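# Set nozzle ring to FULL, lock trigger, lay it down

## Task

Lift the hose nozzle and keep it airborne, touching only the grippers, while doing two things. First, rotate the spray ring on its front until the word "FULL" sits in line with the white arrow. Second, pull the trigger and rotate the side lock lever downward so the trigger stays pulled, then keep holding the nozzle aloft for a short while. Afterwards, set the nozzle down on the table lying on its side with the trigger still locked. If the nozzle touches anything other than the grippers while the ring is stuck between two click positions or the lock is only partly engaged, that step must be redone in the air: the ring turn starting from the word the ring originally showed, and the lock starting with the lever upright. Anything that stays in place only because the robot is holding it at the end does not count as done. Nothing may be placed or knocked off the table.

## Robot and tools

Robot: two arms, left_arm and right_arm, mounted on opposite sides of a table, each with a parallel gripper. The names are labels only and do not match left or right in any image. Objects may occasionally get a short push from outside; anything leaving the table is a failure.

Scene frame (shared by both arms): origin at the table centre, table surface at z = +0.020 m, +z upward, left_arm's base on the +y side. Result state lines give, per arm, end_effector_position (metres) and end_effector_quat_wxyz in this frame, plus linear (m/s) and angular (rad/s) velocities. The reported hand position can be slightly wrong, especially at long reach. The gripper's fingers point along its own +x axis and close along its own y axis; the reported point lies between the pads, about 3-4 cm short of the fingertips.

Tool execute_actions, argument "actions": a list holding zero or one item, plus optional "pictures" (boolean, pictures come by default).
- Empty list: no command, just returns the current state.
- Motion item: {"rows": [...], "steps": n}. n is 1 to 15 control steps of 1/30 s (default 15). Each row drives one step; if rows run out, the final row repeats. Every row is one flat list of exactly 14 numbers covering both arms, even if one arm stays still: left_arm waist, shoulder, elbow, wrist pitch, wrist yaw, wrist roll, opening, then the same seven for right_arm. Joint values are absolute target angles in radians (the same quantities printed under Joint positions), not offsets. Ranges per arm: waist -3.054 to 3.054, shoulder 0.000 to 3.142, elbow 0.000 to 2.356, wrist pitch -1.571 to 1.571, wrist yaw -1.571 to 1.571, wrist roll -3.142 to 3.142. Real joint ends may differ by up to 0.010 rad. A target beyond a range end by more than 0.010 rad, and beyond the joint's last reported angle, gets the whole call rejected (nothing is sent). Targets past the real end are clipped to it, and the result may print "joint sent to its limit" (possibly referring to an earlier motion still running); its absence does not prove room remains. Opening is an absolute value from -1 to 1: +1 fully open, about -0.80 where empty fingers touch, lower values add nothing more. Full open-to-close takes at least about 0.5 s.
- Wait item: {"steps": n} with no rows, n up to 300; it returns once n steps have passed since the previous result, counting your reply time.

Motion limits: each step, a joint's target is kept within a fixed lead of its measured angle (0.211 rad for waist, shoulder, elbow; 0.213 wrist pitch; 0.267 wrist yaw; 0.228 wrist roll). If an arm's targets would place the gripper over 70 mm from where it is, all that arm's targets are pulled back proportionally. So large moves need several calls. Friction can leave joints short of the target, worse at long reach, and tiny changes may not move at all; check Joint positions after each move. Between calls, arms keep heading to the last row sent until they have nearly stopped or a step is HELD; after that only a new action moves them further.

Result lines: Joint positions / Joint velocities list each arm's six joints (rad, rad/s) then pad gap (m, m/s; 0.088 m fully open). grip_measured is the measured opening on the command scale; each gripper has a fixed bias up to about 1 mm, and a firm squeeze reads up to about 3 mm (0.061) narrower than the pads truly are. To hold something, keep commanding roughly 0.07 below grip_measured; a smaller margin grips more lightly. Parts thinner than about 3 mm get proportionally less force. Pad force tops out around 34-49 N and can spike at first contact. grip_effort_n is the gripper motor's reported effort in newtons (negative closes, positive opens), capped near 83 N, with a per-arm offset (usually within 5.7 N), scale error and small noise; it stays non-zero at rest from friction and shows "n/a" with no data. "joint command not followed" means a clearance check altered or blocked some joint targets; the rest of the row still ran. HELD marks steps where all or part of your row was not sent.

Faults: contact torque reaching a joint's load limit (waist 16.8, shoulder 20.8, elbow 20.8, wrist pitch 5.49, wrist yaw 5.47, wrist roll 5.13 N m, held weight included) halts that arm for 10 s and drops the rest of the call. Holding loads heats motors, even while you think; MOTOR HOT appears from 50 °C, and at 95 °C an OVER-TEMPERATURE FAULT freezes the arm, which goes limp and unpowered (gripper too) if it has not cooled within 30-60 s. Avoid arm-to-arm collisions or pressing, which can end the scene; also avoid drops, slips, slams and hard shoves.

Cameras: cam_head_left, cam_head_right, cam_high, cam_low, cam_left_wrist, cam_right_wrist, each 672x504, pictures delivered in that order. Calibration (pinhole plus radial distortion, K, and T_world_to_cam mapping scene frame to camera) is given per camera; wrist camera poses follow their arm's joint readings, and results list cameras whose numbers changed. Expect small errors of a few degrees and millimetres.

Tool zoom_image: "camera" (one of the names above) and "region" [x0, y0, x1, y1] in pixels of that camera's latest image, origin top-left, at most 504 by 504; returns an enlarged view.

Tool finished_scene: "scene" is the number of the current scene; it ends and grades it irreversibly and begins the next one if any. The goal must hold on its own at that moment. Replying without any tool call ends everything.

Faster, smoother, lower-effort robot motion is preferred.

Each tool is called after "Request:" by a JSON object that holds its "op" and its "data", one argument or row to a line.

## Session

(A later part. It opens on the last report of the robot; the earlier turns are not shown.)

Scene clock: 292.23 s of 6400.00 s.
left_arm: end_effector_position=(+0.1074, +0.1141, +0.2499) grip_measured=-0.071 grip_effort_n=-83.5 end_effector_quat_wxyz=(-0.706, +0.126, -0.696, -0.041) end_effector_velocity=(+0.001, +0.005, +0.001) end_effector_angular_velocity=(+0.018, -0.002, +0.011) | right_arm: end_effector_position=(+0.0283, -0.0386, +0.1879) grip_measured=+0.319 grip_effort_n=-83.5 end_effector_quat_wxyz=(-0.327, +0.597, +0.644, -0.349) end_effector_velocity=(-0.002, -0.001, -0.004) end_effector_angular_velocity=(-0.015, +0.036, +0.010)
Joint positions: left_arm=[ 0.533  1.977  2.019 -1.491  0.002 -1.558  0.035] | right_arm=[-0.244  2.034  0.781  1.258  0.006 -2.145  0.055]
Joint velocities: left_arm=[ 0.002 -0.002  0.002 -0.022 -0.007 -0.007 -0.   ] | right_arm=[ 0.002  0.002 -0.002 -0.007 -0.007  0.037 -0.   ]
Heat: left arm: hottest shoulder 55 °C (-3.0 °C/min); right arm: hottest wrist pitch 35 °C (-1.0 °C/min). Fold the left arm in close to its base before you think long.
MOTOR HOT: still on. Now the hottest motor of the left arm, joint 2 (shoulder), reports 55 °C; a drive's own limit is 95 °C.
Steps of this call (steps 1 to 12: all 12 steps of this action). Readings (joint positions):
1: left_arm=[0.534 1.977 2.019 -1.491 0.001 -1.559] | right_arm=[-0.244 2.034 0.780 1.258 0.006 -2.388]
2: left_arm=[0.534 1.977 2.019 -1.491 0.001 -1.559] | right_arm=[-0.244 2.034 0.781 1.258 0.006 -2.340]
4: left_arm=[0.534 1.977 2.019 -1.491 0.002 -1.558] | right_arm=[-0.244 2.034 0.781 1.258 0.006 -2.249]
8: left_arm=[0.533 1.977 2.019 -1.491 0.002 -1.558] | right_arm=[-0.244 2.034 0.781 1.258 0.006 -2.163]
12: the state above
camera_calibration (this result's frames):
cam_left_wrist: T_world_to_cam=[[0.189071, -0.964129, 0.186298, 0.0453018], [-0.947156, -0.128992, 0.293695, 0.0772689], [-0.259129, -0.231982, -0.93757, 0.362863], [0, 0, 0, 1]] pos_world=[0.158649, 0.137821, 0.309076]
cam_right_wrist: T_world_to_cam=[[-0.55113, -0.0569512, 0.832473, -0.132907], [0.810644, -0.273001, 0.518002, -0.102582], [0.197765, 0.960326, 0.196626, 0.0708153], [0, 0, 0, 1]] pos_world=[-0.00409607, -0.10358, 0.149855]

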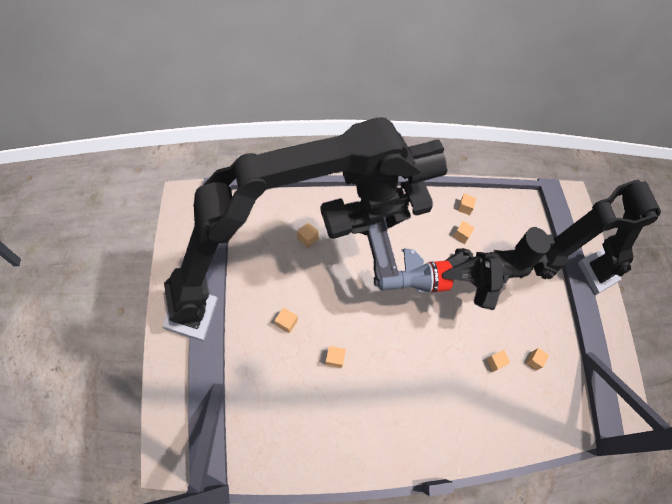

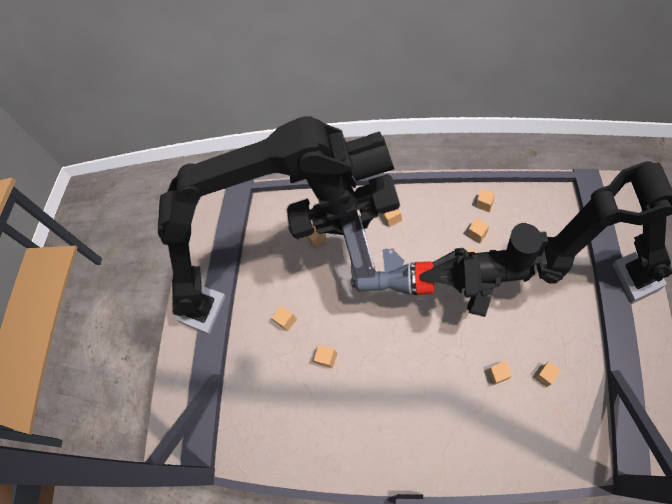

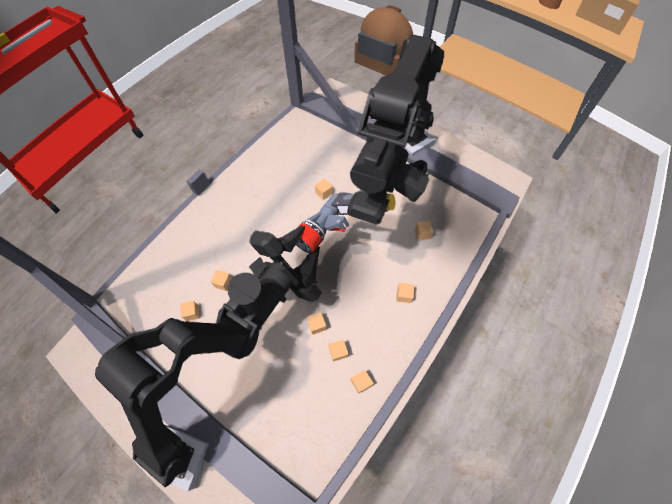

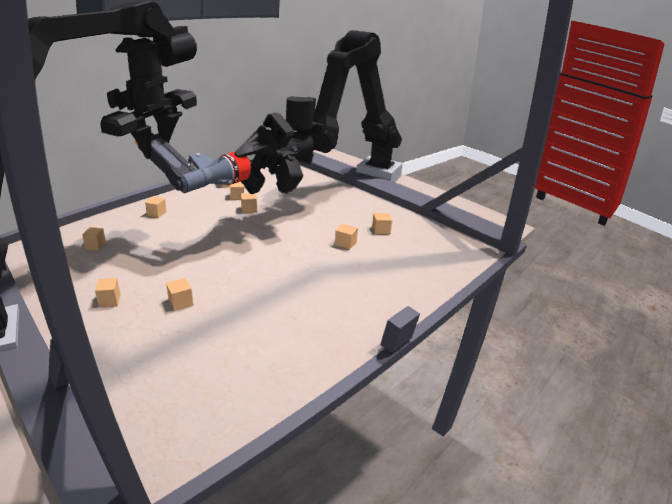

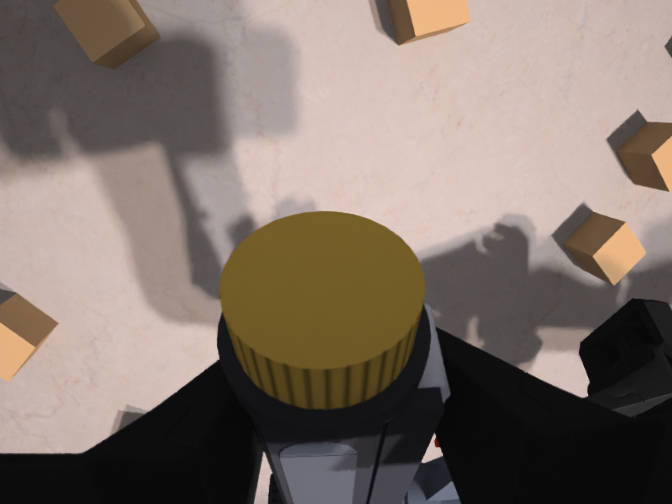

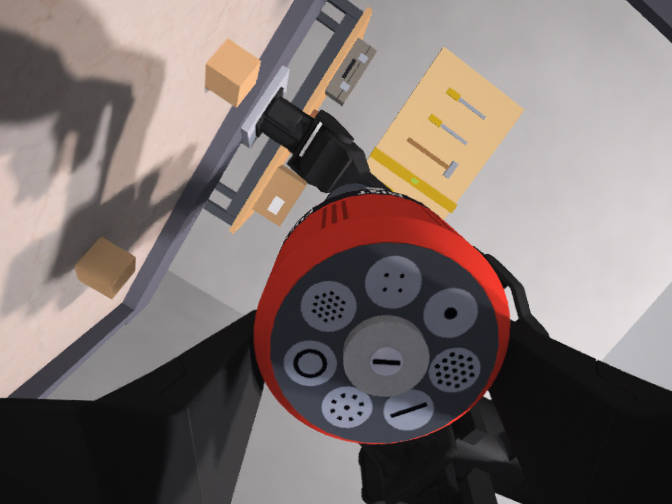

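Request:
{"op": "execute_actions", "data": {
  "actions": [
    {"rows": [[0.539,1.955,2.020,-1.490,0,-1.559,-0.14,-0.244,2.049,0.786,1.254,0,-2.11,0.28],[0.539,1.955,2.020,-1.490,0,-1.559,-0.14,-0.246,2.050,0.786,1.254,0,-2.07,0.28],[0.539,1.955,2.020,-1.490,0,-1.559,-0.14,-0.248,2.050,0.786,1.255,0,-2.02,0.28],[0.539,1.955,2.020,-1.490,0,-1.559,-0.14,-0.249,2.051,0.786,1.256,0,-1.97,0.28],[0.539,1.955,2.020,-1.490,0,-1.559,-0.14,-0.250,2.051,0.786,1.257,0,-1.92,0.28],[0.539,1.955,2.020,-1.490,0,-1.559,-0.14,-0.250,2.052,0.786,1.258,0,-1.87,0.28],[0.539,1.955,2.020,-1.490,0,-1.559,-0.14,-0.251,2.052,0.786,1.259,0,-1.82,0.28],[0.539,1.955,2.020,-1.490,0,-1.559,-0.14,-0.251,2.053,0.786,1.260,0,-1.77,0.28],[0.539,1.955,2.020,-1.490,0,-1.559,-0.14,-0.251,2.053,0.786,1.261,0,-1.72,0.28],[0.539,1.955,2.020,-1.490,0,-1.559,-0.14,-0.251,2.054,0.786,1.262,0,-1.67,0.28],[0.539,1.955,2.020,-1.490,0,-1.559,-0.14,-0.251,2.054,0.786,1.262,0,-1.62,0.28],[0.539,1.955,2.020,-1.490,0,-1.559,-0.14,-0.251,2.055,0.786,1.262,0,-1.57,0.28],[0.539,1.955,2.020,-1.490,0,-1.559,-0.14,-0.251,2.055,0.786,1.262,0,-1.52,0.28],[0.539,1.955,2.020,-1.490,0,-1.559,-0.14,-0.251,2.056,0.786,1.262,0,-1.47,0.28],[0.539,1.955,2.020,-1.490,0,-1.559,-0.14,-0.251,2.056,0.786,1.262,0,-1.42,0.28]], "steps": 15}
  ],
  "pictures": false
}}

Request:
{"op": "execute_actions", "data": {
  "actions": [
    {"rows": [[0.539,1.955,2.020,-1.490,0,-1.559,-0.14,-0.251,2.056,0.786,1.262,0,-1.37,0.28],[0.539,1.955,2.020,-1.490,0,-1.559,-0.14,-0.251,2.056,0.786,1.262,0,-1.32,0.28],[0.539,1.955,2.020,-1.490,0,-1.559,-0.14,-0.251,2.056,0.786,1.262,0,-1.28,0.28],[0.539,1.955,2.020,-1.490,0,-1.559,-0.14,-0.251,2.056,0.786,1.262,0,-1.25,0.28],[0.539,1.955,2.020,-1.490,0,-1.559,-0.14,-0.251,2.056,0.786,1.262,0,-1.235,0.28]], "steps": 15}
  ]
}}

Scene clock: 300.57 s of 6400.00 s.
left_arm: end_effector_position=(+0.1083, +0.1146, +0.2503) grip_measured=-0.071 grip_effort_n=-83.5 end_effector_quat_wxyz=(-0.706, +0.127, -0.696, -0.041) end_effector_velocity=(-0.002, +0.006, +0.003) end_effector_angular_velocity=(+0.010, +0.011, +0.009) | right_arm: end_effector_position=(+0.0302, -0.0383, +0.1866) grip_measured=+0.319 grip_effort_n=-83.5 end_effector_quat_wxyz=(+0.492, -0.473, -0.510, +0.524) end_effector_velocity=(+0.002, +0.001, +0.001) end_effector_angular_velocity=(-0.095, +1.469, +0.007)
Joint positions: left_arm=[ 0.536  1.976  2.019 -1.492  0.002 -1.558  0.035] | right_arm=[-0.248  2.04   0.781  1.264  0.005 -1.538  0.055]
Joint velocities: left_arm=[ 0.002 -0.012 -0.002 -0.022  0.007 -0.007 -0.   ] | right_arm=[-0.007  0.002  0.002  0.007 -0.007  1.473 -0.   ]
Heat: left arm: hottest shoulder 55 °C (-2.0 °C/min); right arm: hottest wrist pitch 35 °C (+1.0 °C/min). Fold the left arm in close to its base before you think long.
MOTOR HOT: still on. Now the hottest motor of the left arm, joint 2 (shoulder), reports 55 °C; a drive's own limit is 95 °C.
Steps of this call (steps 1 to 15: the robot went on to your last target; steps 16 to 90: nothing new was sent; then 4.83 s passed at rest; steps 91 to 105: all 15 steps of this action). Readings (joint positions):
91: left_arm=[0.533 1.977 2.019 -1.491 0.002 -1.558] | right_arm=[-0.244 2.034 0.781 1.258 0.006 -2.134]
92: left_arm=[0.533 1.977 2.019 -1.491 0.002 -1.558] | right_arm=[-0.245 2.034 0.781 1.258 0.006 -2.118]
94: left_arm=[0.534 1.977 2.019 -1.491 0.002 -1.558] | right_arm=[-0.245 2.034 0.781 1.258 0.005 -2.057]
98: left_arm=[0.534 1.976 2.019 -1.491 0.002 -1.558] | right_arm=[-0.247 2.036 0.781 1.259 0.005 -1.879]
105: the state above

Scene clock: 301.07 s of 6400.00 s.
left_arm: end_effector_position=(+0.1090, +0.1152, +0.2510) grip_measured=-0.071 grip_effort_n=-83.5 end_effector_quat_wxyz=(-0.706, +0.128, -0.695, -0.042) end_effector_velocity=(+0.001, +0.006, +0.001) end_effector_angular_velocity=(+0.018, -0.002, +0.011) | right_arm: end_effector_position=(+0.0311, -0.0382, +0.1865) grip_measured=+0.319 grip_effort_n=-83.5 end_effector_quat_wxyz=(+0.557, -0.395, -0.426, +0.593) end_effector_velocity=(-0.002, -0.001, +0.001) end_effector_angular_velocity=(-0.002, -0.008, +0.019)
Joint positions: left_arm=[ 0.537  1.974  2.019 -1.493  0.001 -1.558  0.035] | right_arm=[-0.25   2.04   0.781  1.265  0.005 -1.241  0.055]
Joint velocities: left_arm=[ 0.002 -0.007 -0.002 -0.022 -0.007 -0.007 -0.   ] | right_arm=[-0.002 -0.007 -0.002 -0.007 -0.022 -0.007 -0.   ]
Heat: left arm: hottest shoulder 55 °C (-2.0 °C/min); right arm: hottest wrist pitch 35 °C (+1.0 °C/min). Fold the left arm in close to its base before you think long.
MOTOR HOT: still on. Now the hottest motor of the left arm, joint 2 (shoulder), reports 55 °C; a drive's own limit is 95 °C.
Steps of this call (steps 1 to 15: all 15 steps of this action). Readings (joint positions):
1: left_arm=[0.536 1.976 2.019 -1.493 0.002 -1.558] | right_arm=[-0.249 2.040 0.781 1.264 0.005 -1.488]
2: left_arm=[0.536 1.975 2.019 -1.493 0.002 -1.558] | right_arm=[-0.249 2.040 0.781 1.265 0.005 -1.440]
4: left_arm=[0.537 1.975 2.019 -1.493 0.002 -1.558] | right_arm=[-0.249 2.040 0.781 1.265 0.005 -1.349]
8: left_arm=[0.537 1.975 2.019 -1.493 0.002 -1.558] | right_arm=[-0.250 2.040 0.781 1.265 0.005 -1.263]
15: the state above
camera_calibration (this result's frames):
cam_left_wrist: T_world_to_cam=[[0.192617, -0.963222, 0.187355, 0.0451413], [-0.947058, -0.132501, 0.292446, 0.0793062], [-0.256866, -0.233766, -0.937749, 0.36456], [0, 0, 0, 1]] pos_world=[0.160056, 0.139211, 0.310216]
cam_right_wrist: T_world_to_cam=[[0.312326, 0.00264455, 0.949971, -0.17669], [0.915979, -0.265964, -0.30041, 0.0455945], [0.251864, 0.963979, -0.0854898, 0.121277], [0, 0, 0, 1]] pos_world=[-0.0171239, -0.104315, 0.191915]

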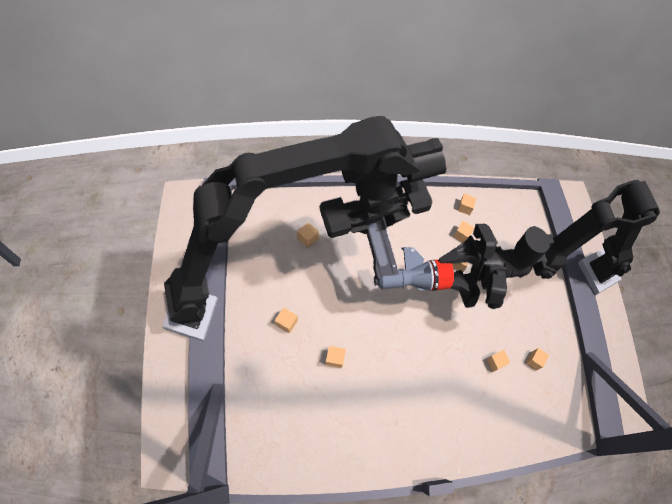

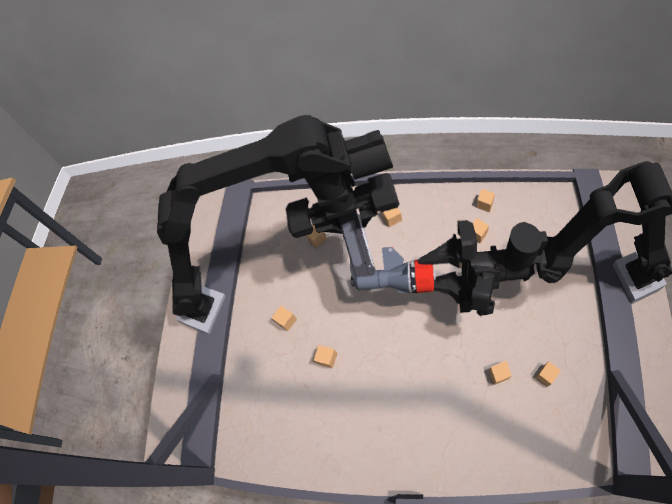

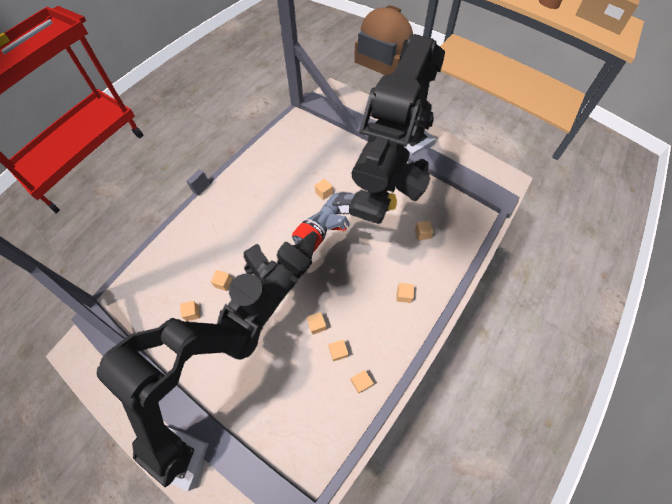

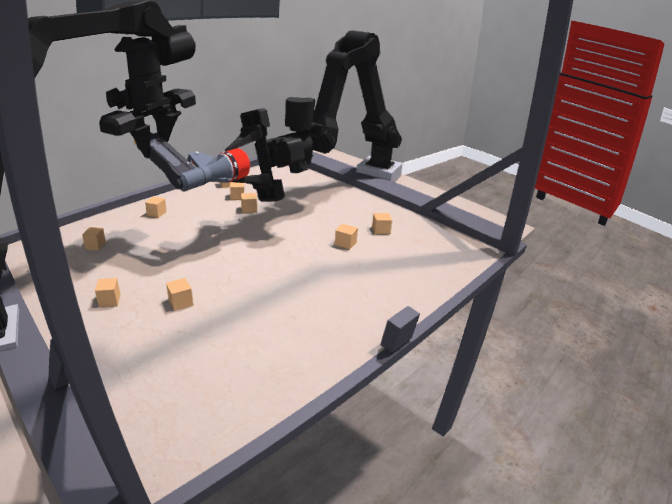

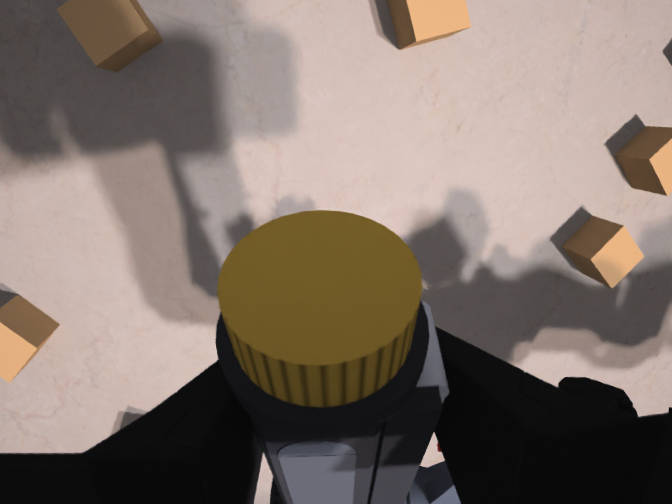

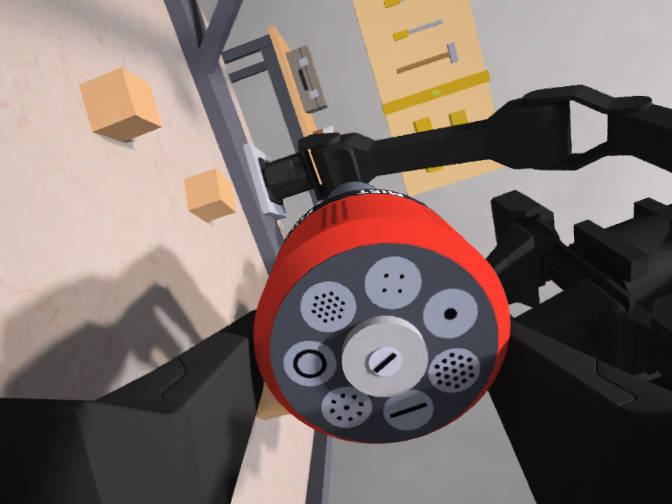

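Request:
{"op": "execute_actions", "data": {
  "actions": [
    {"rows": [[0.539,1.955,2.020,-1.490,0,-1.559,-0.14,-0.251,2.050,0.781,1.264,0,-1.235,0.32],[0.539,1.955,2.020,-1.490,0,-1.559,-0.14,-0.251,2.045,0.781,1.264,0,-1.235,0.36],[0.539,1.955,2.020,-1.490,0,-1.559,-0.14,-0.251,2.040,0.781,1.264,0,-1.235,0.42],[0.539,1.955,2.020,-1.490,0,-1.559,-0.14,-0.251,2.040,0.781,1.264,0,-1.235,0.50],[0.539,1.955,2.020,-1.490,0,-1.559,-0.14,-0.251,2.040,0.781,1.264,0,-1.235,0.60],[0.539,1.955,2.020,-1.490,0,-1.559,-0.14,-0.251,2.040,0.781,1.264,0,-1.235,0.70],[0.539,1.955,2.020,-1.490,0,-1.559,-0.14,-0.251,2.040,0.781,1.264,0,-1.235,0.80],[0.539,1.955,2.020,-1.490,0,-1.559,-0.14,-0.251,2.040,0.781,1.264,0,-1.235,0.80],[0.539,1.955,2.020,-1.490,0,-1.559,-0.14,-0.251,2.020,0.765,1.272,0,-1.235,0.80],[0.539,1.955,2.020,-1.490,0,-1.559,-0.14,-0.251,2.008,0.745,1.284,0,-1.235,0.80],[0.539,1.955,2.020,-1.490,0,-1.559,-0.14,-0.251,1.996,0.722,1.296,0,-1.235,0.80],[0.539,1.955,2.020,-1.490,0,-1.559,-0.14,-0.251,1.984,0.698,1.308,0,-1.235,0.80],[0.539,1.955,2.020,-1.490,0,-1.559,-0.14,-0.251,1.972,0.674,1.320,0,-1.235,0.80],[0.539,1.955,2.020,-1.490,0,-1.559,-0.14,-0.251,1.960,0.650,1.332,0,-1.235,0.80],[0.539,1.955,2.020,-1.490,0,-1.559,-0.14,-0.251,1.948,0.626,1.344,0,-1.235,0.80]], "steps": 15}
  ],
  "pictures": false
}}

Request:
{"op": "execute_actions", "data": {
  "actions": [
    {"rows": [[0.539,1.955,2.020,-1.490,0,-1.559,-0.14,-0.251,1.936,0.602,1.356,0,-1.235,0.80],[0.539,1.955,2.020,-1.490,0,-1.559,-0.14,-0.251,1.926,0.580,1.366,0,-1.235,0.80],[0.539,1.955,2.020,-1.490,0,-1.559,-0.14,-0.251,1.916,0.560,1.376,0,-1.235,0.80],[0.539,1.955,2.020,-1.490,0,-1.559,-0.14,-0.251,1.906,0.540,1.386,0,-1.235,0.80],[0.539,1.955,2.020,-1.490,0,-1.559,-0.14,-0.251,1.896,0.520,1.396,0,-1.235,0.80],[0.539,1.955,2.020,-1.490,0,-1.559,-0.14,-0.251,1.886,0.500,1.406,0,-1.235,0.80],[0.539,1.955,2.020,-1.490,0,-1.559,-0.14,-0.251,1.876,0.480,1.416,0,-1.235,0.80],[0.539,1.955,2.020,-1.490,0,-1.559,-0.14,-0.251,1.866,0.460,1.426,0,-1.235,0.80],[0.539,1.955,2.020,-1.490,0,-1.559,-0.14,-0.251,1.856,0.440,1.436,0,-1.235,0.80]], "steps": 15}
  ]
}}

Scene clock: 309.47 s of 6400.00 s.
left_arm: end_effector_position=(+0.1095, +0.1149, +0.2508) grip_measured=-0.071 grip_effort_n=-83.5 end_effector_quat_wxyz=(-0.707, +0.129, -0.694, -0.041) end_effector_velocity=(+0.002, +0.000, -0.001) end_effector_angular_velocity=(-0.001, -0.007, +0.011) | right_arm: end_effector_position=(+0.0326, -0.0598, +0.1923) grip_measured=+0.789 grip_effort_n=13.7 end_effector_quat_wxyz=(+0.561, -0.390, -0.430, +0.591) end_effector_velocity=(+0.013, -0.153, -0.012) end_effector_angular_velocity=(-0.035, -0.024, -0.010)
Joint positions: left_arm=[ 0.538  1.974  2.018 -1.49  -0.001 -1.558  0.035] | right_arm=[-0.25   1.982  0.687  1.317  0.004 -1.239  0.078]
Joint velocities: left_arm=[ 0.002 -0.002 -0.007  0.007 -0.007 -0.007 -0.   ] | right_arm=[-0.002 -0.344 -0.667  0.286  0.007 -0.022  0.005]
Heat: left arm: hottest shoulder 55 °C (-1.0 °C/min); right arm: hottest wrist pitch 35 °C (+1.0 °C/min). Fold the left arm in close to its base before you think long.
MOTOR HOT: still on. Now the hottest motor of the left arm, joint 2 (shoulder), reports 55 °C; a drive's own limit is 95 °C.
Steps of this call (steps 1 to 15: the robot went on to your last target; steps 16 to 90: nothing new was sent; then 4.90 s passed at rest; steps 91 to 105: all 15 steps of this action). Readings (joint positions):
91: left_arm=[0.538 1.974 2.019 -1.493 0.001 -1.558] | right_arm=[-0.250 2.040 0.781 1.265 0.005 -1.239]
92: left_arm=[0.538 1.974 2.019 -1.493 0.001 -1.558] | right_arm=[-0.250 2.040 0.781 1.265 0.005 -1.239]
94: left_arm=[0.538 1.974 2.019 -1.491 0.001 -1.558] | right_arm=[-0.250 2.040 0.781 1.265 0.005 -1.239]
98: left_arm=[0.538 1.974 2.019 -1.491 -0.001 -1.558] | right_arm=[-0.250 2.040 0.781 1.264 0.005 -1.239]
105: the state above

Scene clock: 309.97 s of 6400.00 s.
left_arm: end_effector_position=(+0.1097, +0.1152, +0.2508) grip_measured=-0.071 grip_effort_n=-83.5 end_effector_quat_wxyz=(-0.707, +0.129, -0.694, -0.042) end_effector_velocity=(+0.001, -0.002, +0.002) end_effector_angular_velocity=(-0.010, -0.011, -0.009) | right_arm: end_effector_position=(+0.0366, -0.1151, +0.1895) grip_measured=+0.797 grip_effort_n=14.7 end_effector_quat_wxyz=(+0.560, -0.390, -0.430, +0.591) end_effector_velocity=(+0.001, -0.010, +0.000) end_effector_angular_velocity=(+0.002, +0.007, +0.005)
Joint positions: left_arm=[ 0.538  1.974  2.018 -1.491 -0.001 -1.558  0.035] | right_arm=[-0.25   1.865  0.453  1.432  0.004 -1.239  0.078]
Joint velocities: left_arm=[-0.002 -0.002  0.002  0.007 -0.007  0.007 -0.001] | right_arm=[-0.002 -0.022 -0.042  0.022 -0.007  0.007 -0.   ]
Heat: left arm: hottest shoulder 55 °C (-1.0 °C/min); right arm: hottest wrist pitch 35 °C (+1.0 °C/min). Fold the left arm in close to its base before you think long.
MOTOR HOT: still on. Now the hottest motor of the left arm, joint 2 (shoulder), reports 55 °C; a drive's own limit is 95 °C.
Steps of this call (steps 1 to 15: all 15 steps of this action). Readings (joint positions):
1: left_arm=[0.538 1.974 2.018 -1.491 -0.001 -1.558] | right_arm=[-0.250 1.970 0.664 1.329 0.004 -1.239]
2: left_arm=[0.538 1.974 2.018 -1.491 -0.001 -1.558] | right_arm=[-0.250 1.959 0.641 1.340 0.004 -1.239]
4: left_arm=[0.538 1.974 2.018 -1.491 -0.001 -1.558] | right_arm=[-0.250 1.937 0.597 1.361 0.004 -1.239]
8: left_arm=[0.538 1.974 2.018 -1.491 -0.001 -1.558] | right_arm=[-0.250 1.896 0.515 1.402 0.004 -1.239]
15: the state above
camera_calibration (this result's frames):
cam_left_wrist: T_world_to_cam=[[0.193151, -0.962998, 0.187955, 0.044752], [-0.947715, -0.133515, 0.289844, 0.0809158], [-0.254024, -0.234112, -0.938437, 0.364396], [0, 0, 0, 1]] pos_world=[0.160607, 0.139209, 0.310098]
cam_right_wrist: T_world_to_cam=[[0.31551, -0.0111681, 0.948856, -0.182563], [0.915068, -0.261125, -0.307349, 0.0229103], [0.251203, 0.96524, -0.0721682, 0.19192], [0, 0, 0, 1]] pos_world=[-0.0115748, -0.181305, 0.194118]

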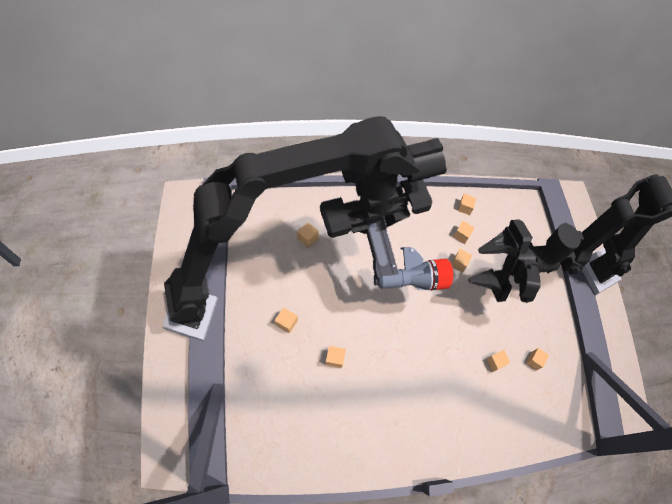

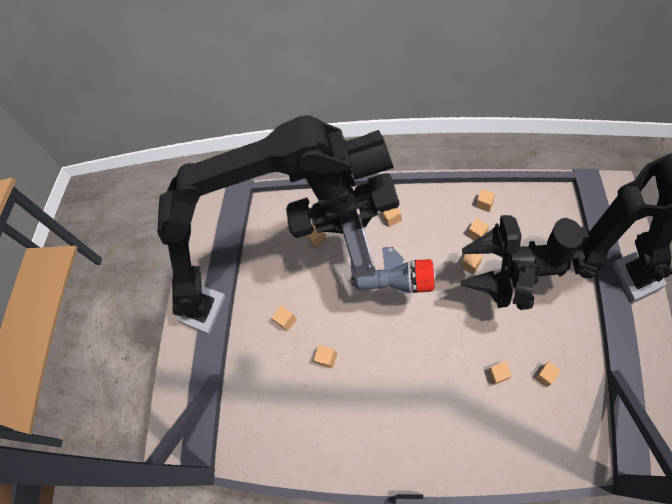

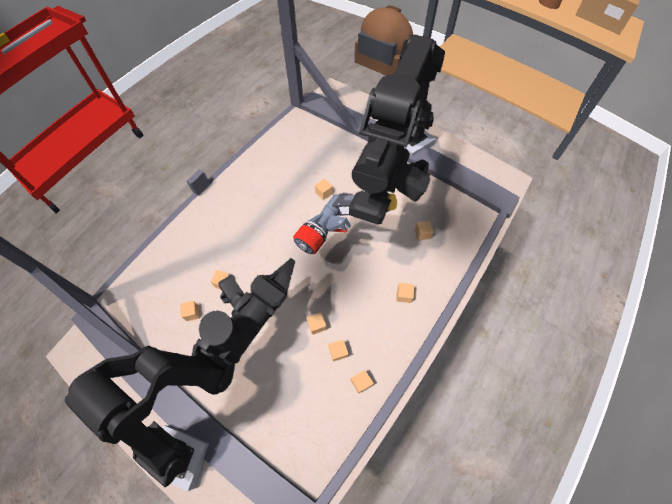

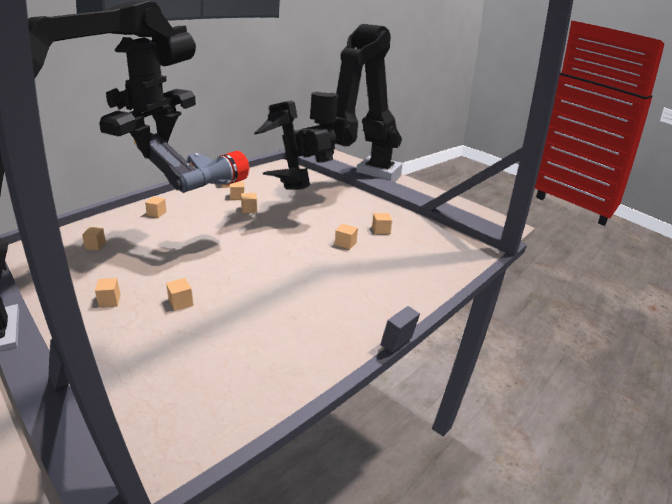

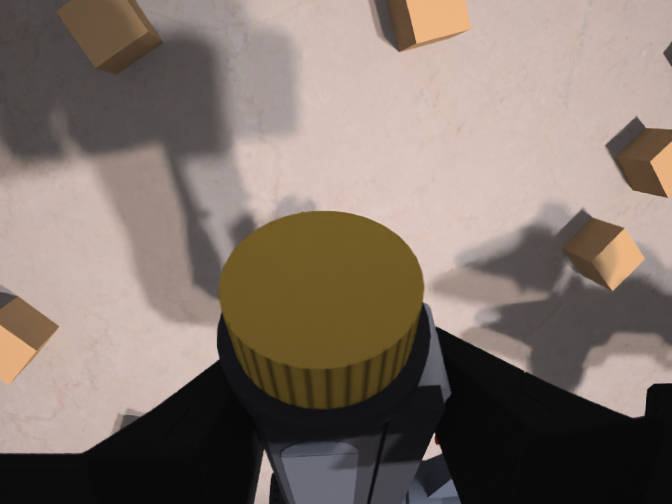

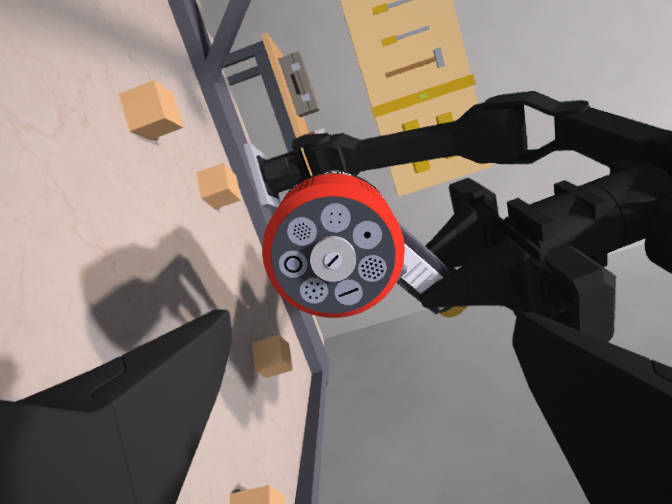

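Request:
{"op": "zoom_image", "data": {
  "camera": "cam_head_right",
  "region": [350, 230, 450, 310]
}}

Request:
{"op": "zoom_image", "data": {
  "camera": "cam_low",
  "region": [130, 125, 270, 205]
}}

Region (350, 230, 450, 310) of cam_head_right's 672x504 image, scaled by 5.040, with more detail than that image has; it fills the top 403 rows of this view, and the rest is white.

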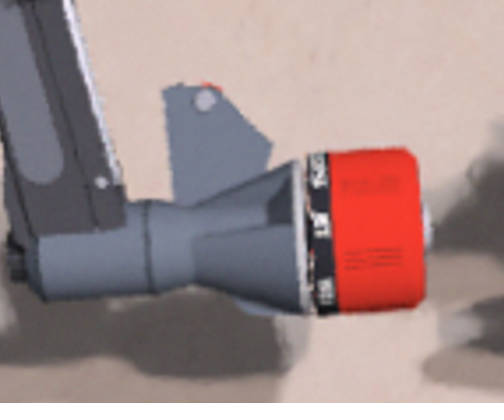

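Region (130, 125, 270, 205) of cam_low's 672x504 image, scaled by 3.600, with more detail than that image has; it fills the top 288 rows of this view, and the rest is white.

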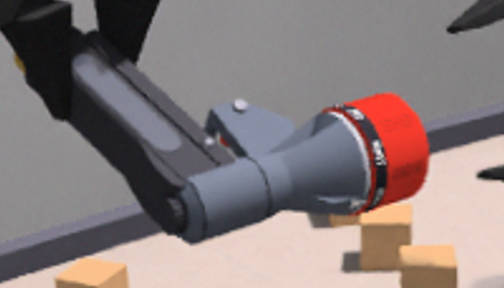

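Request:
{"op": "execute_actions", "data": {
  "actions": [
    {"rows": [[0.539,1.960,2.020,-1.490,0,-1.545,-0.14,-0.251,1.856,0.440,1.436,0,-1.20,0.7],[0.539,1.960,2.020,-1.490,0,-1.52,-0.14,-0.251,1.856,0.440,1.436,0,-1.16,0.6],[0.539,1.960,2.020,-1.490,0,-1.485,-0.14,-0.251,1.856,0.440,1.436,0,-1.12,0.5],[0.539,1.960,2.020,-1.490,0,-1.44,-0.14,-0.251,1.856,0.440,1.436,0,-1.08,0.4],[0.539,1.960,2.020,-1.490,0,-1.39,-0.14,-0.251,1.856,0.440,1.436,0,-1.04,0.3],[0.539,1.960,2.020,-1.490,0,-1.335,-0.14,-0.251,1.856,0.440,1.436,0,-1.00,0.2],[0.539,1.960,2.020,-1.490,0,-1.28,-0.14,-0.251,1.856,0.440,1.436,0,-0.96,0.1],[0.539,1.960,2.020,-1.490,0,-1.22,-0.14,-0.251,1.856,0.440,1.436,0,-0.92,0.0],[0.539,1.960,2.020,-1.490,0,-1.16,-0.14,-0.251,1.856,0.440,1.436,0,-0.88,-0.1],[0.539,1.960,2.020,-1.490,0,-1.10,-0.14,-0.251,1.856,0.440,1.436,0,-0.84,-0.2],[0.539,1.960,2.020,-1.490,0,-1.04,-0.14,-0.251,1.856,0.440,1.436,0,-0.80,-0.3],[0.539,1.960,2.020,-1.490,0,-0.98,-0.14,-0.251,1.856,0.440,1.436,0,-0.76,-0.4],[0.539,1.960,2.020,-1.490,0,-0.92,-0.14,-0.251,1.856,0.440,1.436,0,-0.72,-0.5],[0.539,1.960,2.020,-1.490,0,-0.86,-0.14,-0.251,1.856,0.440,1.436,0,-0.68,-0.6],[0.539,1.960,2.020,-1.490,0,-0.80,-0.14,-0.251,1.856,0.440,1.436,0,-0.64,-0.7]], "steps": 15}
  ],
  "pictures": false
}}

Request:
{"op": "execute_actions", "data": {
  "actions": [
    {"rows": [[0.539,1.960,2.020,-1.490,0,-0.74,-0.14,-0.251,1.856,0.440,1.436,0,-0.60,-0.78],[0.539,1.960,2.020,-1.490,0,-0.68,-0.14,-0.251,1.856,0.440,1.436,0,-0.56,-0.85],[0.539,1.960,2.020,-1.490,0,-0.62,-0.14,-0.251,1.856,0.440,1.436,0,-0.52,-0.85],[0.539,1.960,2.020,-1.490,0,-0.56,-0.14,-0.251,1.856,0.440,1.436,0,-0.48,-0.85],[0.539,1.960,2.020,-1.490,0,-0.50,-0.14,-0.251,1.856,0.440,1.436,0,-0.44,-0.85],[0.539,1.960,2.020,-1.490,0,-0.44,-0.14,-0.251,1.856,0.440,1.436,0,-0.40,-0.85],[0.539,1.960,2.020,-1.490,0,-0.38,-0.14,-0.251,1.856,0.440,1.436,0,-0.36,-0.85],[0.539,1.960,2.020,-1.490,0,-0.32,-0.14,-0.251,1.856,0.440,1.436,0,-0.32,-0.85],[0.539,1.960,2.020,-1.490,0,-0.26,-0.14,-0.251,1.856,0.440,1.436,0,-0.28,-0.85],[0.539,1.960,2.020,-1.490,0,-0.20,-0.14,-0.251,1.856,0.440,1.436,0,-0.24,-0.85],[0.539,1.960,2.020,-1.490,0,-0.145,-0.14,-0.251,1.856,0.440,1.436,0,-0.19,-0.85],[0.539,1.960,2.020,-1.490,0,-0.095,-0.14,-0.251,1.856,0.440,1.436,0,-0.14,-0.85],[0.539,1.960,2.020,-1.490,0,-0.055,-0.14,-0.251,1.856,0.440,1.436,0,-0.09,-0.85],[0.539,1.960,2.020,-1.490,0,-0.02,-0.14,-0.251,1.856,0.440,1.436,0,-0.04,-0.85],[0.539,1.960,2.020,-1.490,0,0.005,-0.14,-0.251,1.856,0.440,1.436,0,0.005,-0.85]], "steps": 15}
  ],
  "pictures": false
}}

Request:
{"op": "execute_actions", "data": {
  "actions": [
    {"rows": [[0.536,1.952,2.008,-1.474,0,0.005,-0.14,-0.251,1.856,0.440,1.436,0,0.005,-0.85],[0.532,1.942,1.988,-1.446,0,0.005,-0.14,-0.251,1.856,0.440,1.436,0,0.005,-0.85],[0.527,1.930,1.964,-1.412,0,0.005,-0.14,-0.251,1.856,0.440,1.436,0,0.005,-0.85],[0.522,1.918,1.938,-1.375,0,0.005,-0.14,-0.251,1.856,0.440,1.436,0,0.005,-0.85],[0.517,1.906,1.912,-1.338,0,0.005,-0.14,-0.251,1.856,0.440,1.436,0,0.005,-0.85],[0.512,1.893,1.886,-1.301,0,0.005,-0.14,-0.251,1.856,0.440,1.436,0,0.005,-0.85],[0.507,1.881,1.860,-1.264,0,0.005,-0.14,-0.251,1.856,0.440,1.436,0,0.005,-0.85],[0.502,1.868,1.834,-1.227,0,0.005,-0.14,-0.251,1.856,0.440,1.436,0,0.005,-0.85],[0.497,1.856,1.808,-1.190,0,0.005,-0.14,-0.251,1.856,0.440,1.436,0,0.005,-0.85],[0.492,1.843,1.782,-1.153,0,0.005,-0.14,-0.251,1.856,0.440,1.436,0,0.005,-0.85],[0.487,1.831,1.756,-1.116,0,0.005,-0.14,-0.251,1.856,0.440,1.436,0,0.005,-0.85],[0.482,1.818,1.730,-1.079,0,0.005,-0.14,-0.251,1.856,0.440,1.436,0,0.005,-0.85],[0.477,1.806,1.704,-1.042,0,0.005,-0.14,-0.251,1.856,0.440,1.436,0,0.005,-0.85],[0.472,1.793,1.678,-1.005,0,0.005,-0.14,-0.251,1.856,0.440,1.436,0,0.005,-0.85],[0.467,1.781,1.652,-0.968,0,0.005,-0.14,-0.251,1.856,0.440,1.436,0,0.005,-0.85]], "steps": 15}
  ],
  "pictures": false
}}

Request:
{"op": "execute_actions", "data": {
  "actions": [
    {"rows": [[0.462,1.768,1.626,-0.931,0,0.005,-0.14,-0.251,1.856,0.440,1.436,0,0.005,-0.85],[0.457,1.756,1.600,-0.894,0,0.005,-0.14,-0.251,1.856,0.440,1.436,0,0.005,-0.85],[0.452,1.743,1.574,-0.857,0,0.005,-0.14,-0.251,1.856,0.440,1.436,0,0.005,-0.85],[0.447,1.731,1.548,-0.820,0,0.005,-0.14,-0.251,1.856,0.440,1.436,0,0.005,-0.85],[0.442,1.718,1.522,-0.783,0,0.005,-0.14,-0.251,1.856,0.440,1.436,0,0.005,-0.85],[0.437,1.706,1.496,-0.746,0,0.005,-0.14,-0.251,1.856,0.440,1.436,0,0.005,-0.85],[0.432,1.693,1.470,-0.709,0,0.005,-0.14,-0.251,1.856,0.440,1.436,0,0.005,-0.85],[0.427,1.681,1.444,-0.672,0,0.005,-0.14,-0.251,1.856,0.440,1.436,0,0.005,-0.85],[0.422,1.668,1.418,-0.635,0,0.005,-0.14,-0.251,1.856,0.440,1.436,0,0.005,-0.85],[0.417,1.656,1.392,-0.598,0,0.005,-0.14,-0.251,1.856,0.440,1.436,0,0.005,-0.85],[0.412,1.643,1.366,-0.561,0,0.005,-0.14,-0.251,1.856,0.440,1.436,0,0.005,-0.85],[0.407,1.631,1.340,-0.524,0,0.005,-0.14,-0.251,1.856,0.440,1.436,0,0.005,-0.85],[0.402,1.619,1.314,-0.487,0,0.005,-0.14,-0.251,1.856,0.440,1.436,0,0.005,-0.85],[0.398,1.609,1.292,-0.452,0,0.005,-0.14,-0.251,1.856,0.440,1.436,0,0.005,-0.85],[0.394,1.602,1.276,-0.425,0,0.005,-0.14,-0.251,1.856,0.440,1.436,0,0.005,-0.85]], "steps": 15}
  ],
  "pictures": false
}}

Request:
{"op": "execute_actions", "data": {
  "actions": [
    {"steps": 15}
  ]
}}

Scene clock: 359.37 s of 6400.00 s.
left_arm: end_effector_position=(+0.1097, +0.1152, +0.2508) grip_measured=-0.071 grip_effort_n=-83.5 end_effector_quat_wxyz=(+0.712, +0.094, +0.674, -0.172) end_effector_velocity=(-0.003, +0.002, +0.000) end_effector_angular_velocity=(+0.063, -0.202, -1.755) | right_arm: end_effector_position=(+0.0367, -0.1160, +0.1896) grip_measured=-0.470 grip_effort_n=-18.4 end_effector_quat_wxyz=(+0.640, -0.238, -0.269, +0.680) end_effector_velocity=(-0.002, +0.000, -0.001) end_effector_angular_velocity=(-0.090, +1.146, +0.034)
Joint positions: left_arm=[ 0.538  1.974  2.018 -1.491 -0.001 -0.937  0.036] | right_arm=[-0.25   1.863  0.449  1.435  0.004 -0.734  0.016]
Joint velocities: left_arm=[-0.002 -0.002 -0.002 -0.007  0.007  1.766 -0.   ] | right_arm=[ 0.002 -0.007  0.002 -0.022 -0.007  1.15  -0.141]
Heat: left arm: hottest shoulder 55 °C (+0.0 °C/min); right arm: hottest wrist pitch 38 °C (+3.0 °C/min). Fold the left arm in close to its base before you think long.
MOTOR HOT: still on. Now the hottest motor of the left arm, joint 2 (shoulder), reports 55 °C; a drive's own limit is 95 °C.
Steps of this call (steps 1 to 15: the robot went on to your last target; steps 16 to 90: nothing new was sent; then 45.90 s passed at rest; steps 91 to 105: all 15 steps of this action). Readings (joint positions):
91: left_arm=[0.538 1.974 2.018 -1.491 -0.001 -1.558] | right_arm=[-0.250 1.863 0.450 1.434 0.004 -1.229]
92: left_arm=[0.538 1.974 2.018 -1.491 -0.001 -1.551] | right_arm=[-0.250 1.863 0.450 1.434 0.004 -1.210]
94: left_arm=[0.538 1.974 2.018 -1.491 -0.001 -1.507] | right_arm=[-0.250 1.863 0.449 1.434 0.004 -1.154]
98: left_arm=[0.538 1.974 2.018 -1.491 -0.001 -1.338] | right_arm=[-0.250 1.863 0.449 1.435 0.004 -1.010]
105: the state above

Scene clock: 359.87 s of 6400.00 s.
left_arm: end_effector_position=(+0.1097, +0.1152, +0.2508) grip_measured=-0.071 grip_effort_n=-83.5 end_effector_quat_wxyz=(+0.611, +0.379, +0.543, -0.434) end_effector_velocity=(+0.005, -0.000, -0.001) end_effector_angular_velocity=(+0.044, -0.171, -1.125) | right_arm: end_effector_position=(+0.0367, -0.1160, +0.1898) grip_measured=-0.817 grip_effort_n=-83.5 end_effector_quat_wxyz=(+0.682, -0.028, -0.046, +0.729) end_effector_velocity=(-0.000, +0.000, +0.005) end_effector_angular_velocity=(-0.075, +1.353, +0.034)
Joint positions: left_arm=[ 0.538  1.974  2.018 -1.491 -0.001 -0.088  0.036] | right_arm=[-0.25   1.863  0.449  1.435  0.004 -0.105  0.   ]
Joint velocities: left_arm=[-0.002  0.002 -0.002  0.007 -0.037  1.136 -0.   ] | right_arm=[-0.002 -0.007  0.002  0.007 -0.007  1.355  0.   ]
Heat: left arm: hottest shoulder 55 °C (+0.0 °C/min); right arm: hottest wrist pitch 38 °C (+3.0 °C/min). Fold the left arm in close to its base before you think long.
MOTOR HOT: still on. Now the hottest motor of the left arm, joint 2 (shoulder), reports 55 °C; a drive's own limit is 95 °C.
Steps of this call (steps 1 to 15: all 15 steps of this action). Readings (joint positions):
1: left_arm=[0.538 1.974 2.018 -1.491 -0.001 -0.877] | right_arm=[-0.250 1.863 0.449 1.435 0.004 -0.694]
2: left_arm=[0.538 1.974 2.018 -1.491 -0.001 -0.818] | right_arm=[-0.250 1.863 0.449 1.435 0.004 -0.655]
4: left_arm=[0.538 1.974 2.018 -1.491 -0.001 -0.699] | right_arm=[-0.250 1.863 0.449 1.435 0.004 -0.575]
8: left_arm=[0.538 1.974 2.018 -1.491 -0.001 -0.458] | right_arm=[-0.250 1.863 0.449 1.435 0.004 -0.415]
15: the state above

Scene clock: 360.37 s of 6400.00 s.
left_arm: end_effector_position=(+0.0935, +0.0801, +0.2356) grip_measured=-0.071 grip_effort_n=-83.5 end_effector_quat_wxyz=(+0.643, +0.353, +0.430, -0.527) end_effector_velocity=(-0.052, -0.055, -0.016) end_effector_angular_velocity=(-0.635, -0.125, -0.126) | right_arm: end_effector_position=(+0.0367, -0.1160, +0.1898) grip_measured=-0.817 grip_effort_n=-83.5 end_effector_quat_wxyz=(+0.683, +0.008, -0.007, +0.731) end_effector_velocity=(+0.000, -0.002, +0.000) end_effector_angular_velocity=(+0.003, -0.007, +0.005)
Joint positions: left_arm=[ 0.48   1.836  1.711 -1.054 -0.001 -0.     0.036] | right_arm=[-0.25   1.863  0.449  1.435  0.004 -0.     0.   ]
Joint velocities: left_arm=[-0.149 -0.383 -0.769  1.033 -0.007 -0.022 -0.   ] | right_arm=[-0.002 -0.002 -0.007  0.007 -0.007 -0.007  0.   ]
Heat: left arm: hottest shoulder 55 °C (+0.0 °C/min); right arm: hottest wrist pitch 38 °C (+3.0 °C/min). Fold the left arm in close to its base before you think long.
MOTOR HOT: still on. Now the hottest motor of the left arm, joint 2 (shoulder), reports 55 °C; a drive's own limit is 95 °C.
Steps of this call (steps 1 to 15: all 15 steps of this action). Readings (joint positions):
1: left_arm=[0.538 1.974 2.017 -1.489 -0.001 -0.059] | right_arm=[-0.250 1.863 0.449 1.435 0.004 -0.071]
2: left_arm=[0.538 1.971 2.010 -1.478 -0.001 -0.040] | right_arm=[-0.250 1.863 0.449 1.435 0.004 -0.048]
4: left_arm=[0.535 1.960 1.981 -1.432 -0.001 -0.019] | right_arm=[-0.250 1.863 0.449 1.435 0.004 -0.022]
8: left_arm=[0.517 1.922 1.891 -1.307 -0.001 -0.004] | right_arm=[-0.250 1.863 0.449 1.435 0.004 -0.005]
15: the state above

Scene clock: 360.87 s of 6400.00 s.
left_arm: end_effector_position=(+0.0643, +0.0595, +0.2331) grip_measured=-0.071 grip_effort_n=-83.5 end_effector_quat_wxyz=(+0.685, +0.269, +0.303, -0.605) end_effector_velocity=(-0.059, -0.013, +0.005) end_effector_angular_velocity=(-0.578, -0.083, -0.124) | right_arm: end_effector_position=(+0.0367, -0.1160, +0.1898) grip_measured=-0.817 grip_effort_n=-83.5 end_effector_quat_wxyz=(+0.683, +0.008, -0.007, +0.731) end_effector_velocity=(+0.004, -0.000, -0.001) end_effector_angular_velocity=(-0.008, +0.007, -0.014)
Joint positions: left_arm=[ 0.406  1.651  1.324 -0.508 -0.001  0.001  0.036] | right_arm=[-0.25   1.863  0.449  1.435  0.004  0.     0.   ]
Joint velocities: left_arm=[-0.144 -0.31  -0.657  0.93  -0.022 -0.007 -0.   ] | right_arm=[-0.007 -0.002 -0.002 -0.007  0.007  0.007  0.   ]
Heat: left arm: hottest shoulder 55 °C (+0.0 °C/min); right arm: hottest wrist pitch 38 °C (+3.0 °C/min). Fold the left arm in close to its base before you think long.
MOTOR HOT: still on. Now the hottest motor of the left arm, joint 2 (shoulder), reports 55 °C; a drive's own limit is 95 °C.
Steps of this call (steps 1 to 15: all 15 steps of this action). Readings (joint positions):
1: left_arm=[0.475 1.823 1.685 -1.017 -0.001 -0.000] | right_arm=[-0.250 1.863 0.449 1.435 0.004 -0.000]
2: left_arm=[0.470 1.810 1.659 -0.980 -0.001 -0.000] | right_arm=[-0.250 1.863 0.449 1.435 0.004 -0.000]
4: left_arm=[0.461 1.785 1.607 -0.908 -0.001 0.000] | right_arm=[-0.250 1.863 0.449 1.435 0.004 -0.000]
8: left_arm=[0.441 1.736 1.503 -0.761 -0.001 0.001] | right_arm=[-0.250 1.863 0.449 1.435 0.004 0.000]
15: the state above

Scene clock: 361.37 s of 6400.00 s.
left_arm: end_effector_position=(+0.0600, +0.0579, +0.2342) grip_measured=-0.071 grip_effort_n=-83.5 end_effector_quat_wxyz=(+0.689, +0.256, +0.285, -0.615) end_effector_velocity=(+0.000, -0.000, +0.001) end_effector_angular_velocity=(-0.006, -0.011, -0.002) | right_arm: end_effector_position=(+0.0367, -0.1160, +0.1898) grip_measured=-0.817 grip_effort_n=-83.5 end_effector_quat_wxyz=(+0.683, +0.008, -0.007, +0.731) end_effector_velocity=(-0.000, -0.001, -0.001) end_effector_angular_velocity=(-0.006, -0.023, +0.004)
Joint positions: left_arm=[ 0.395  1.629  1.276 -0.434 -0.001  0.001  0.036] | right_arm=[-0.25   1.863  0.449  1.435  0.004  0.     0.   ]
Joint velocities: left_arm=[-0.002 -0.002 -0.002  0.007 -0.007  0.007  0.   ] | right_arm=[-0.002 -0.002 -0.002 -0.007 -0.007 -0.022  0.   ]
Heat: left arm: hottest shoulder 55 °C (+0.0 °C/min); right arm: hottest wrist pitch 38 °C (+3.0 °C/min). Fold the left arm in close to its base before you think long.
MOTOR HOT: still on. Now the hottest motor of the left arm, joint 2 (shoulder), reports 55 °C; a drive's own limit is 95 °C.
Steps of this call (steps 1 to 15: the robot went on to your last target). Readings (joint positions):
1: left_arm=[0.402 1.643 1.307 -0.484 -0.001 0.001] | right_arm=[-0.250 1.863 0.449 1.435 0.004 0.000]
2: left_arm=[0.399 1.638 1.296 -0.469 -0.001 0.001] | right_arm=[-0.250 1.863 0.449 1.435 0.004 0.000]
4: left_arm=[0.395 1.632 1.284 -0.450 -0.001 0.001] | right_arm=[-0.250 1.863 0.449 1.435 0.004 0.000]
8: left_arm=[0.395 1.629 1.277 -0.437 -0.001 0.001] | right_arm=[-0.250 1.863 0.449 1.435 0.004 0.000]
15: the state above
camera_calibration (this result's frames):
cam_left_wrist: T_world_to_cam=[[-0.999262, -0.0356722, 0.0142234, 0.0608329], [-0.038229, 0.888745, -0.456806, 0.0920165], [0.00365431, -0.457013, -0.889453, 0.308781], [0, 0, 0, 1]] pos_world=[0.0631774, 0.0615078, 0.315815]
cam_right_wrist: T_world_to_cam=[[0.998446, 0.0543313, 0.0123929, -0.0225616], [0.0285278, -0.30729, -0.951188, 0.17205], [-0.047871, 0.950064, -0.308362, 0.246763], [0, 0, 0, 1]] pos_world=[0.0294311, -0.180346, 0.240024]

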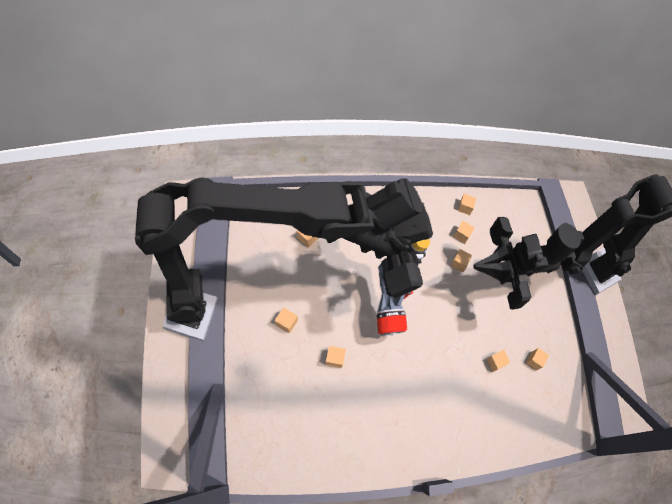

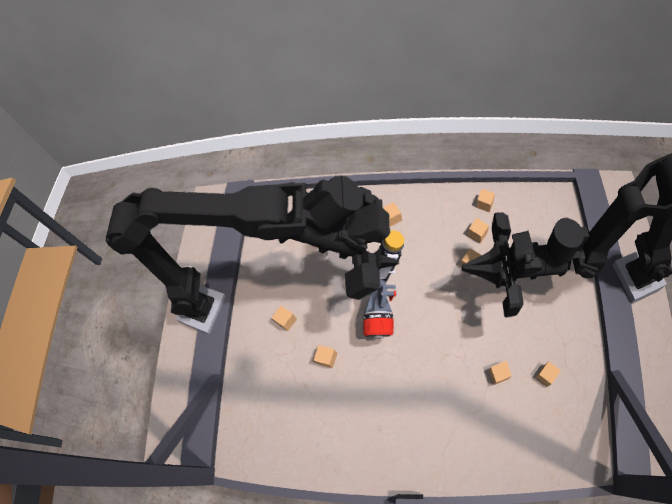

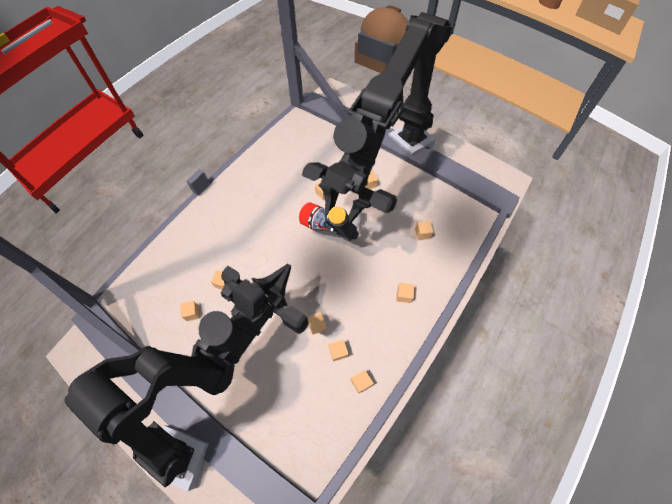

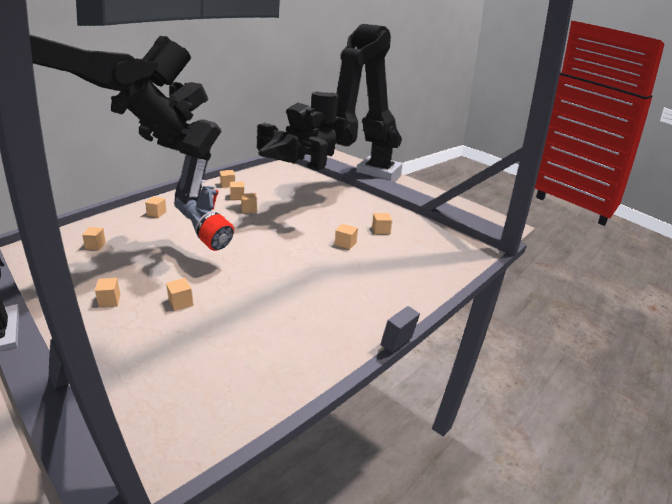

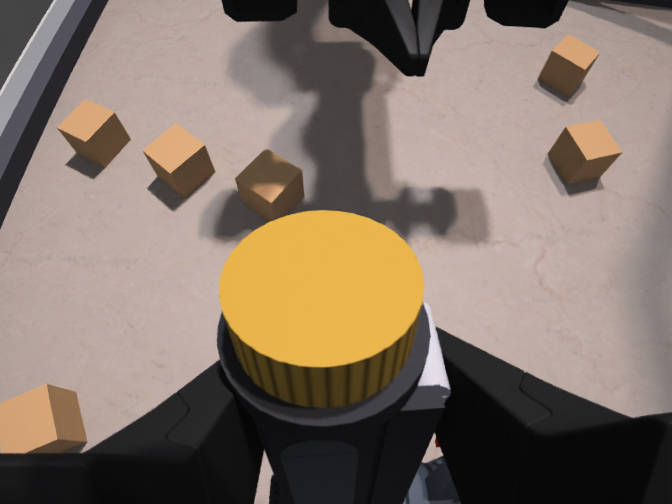

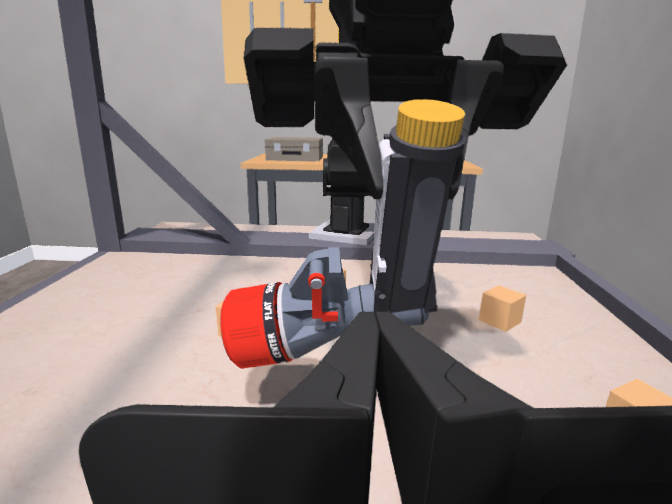

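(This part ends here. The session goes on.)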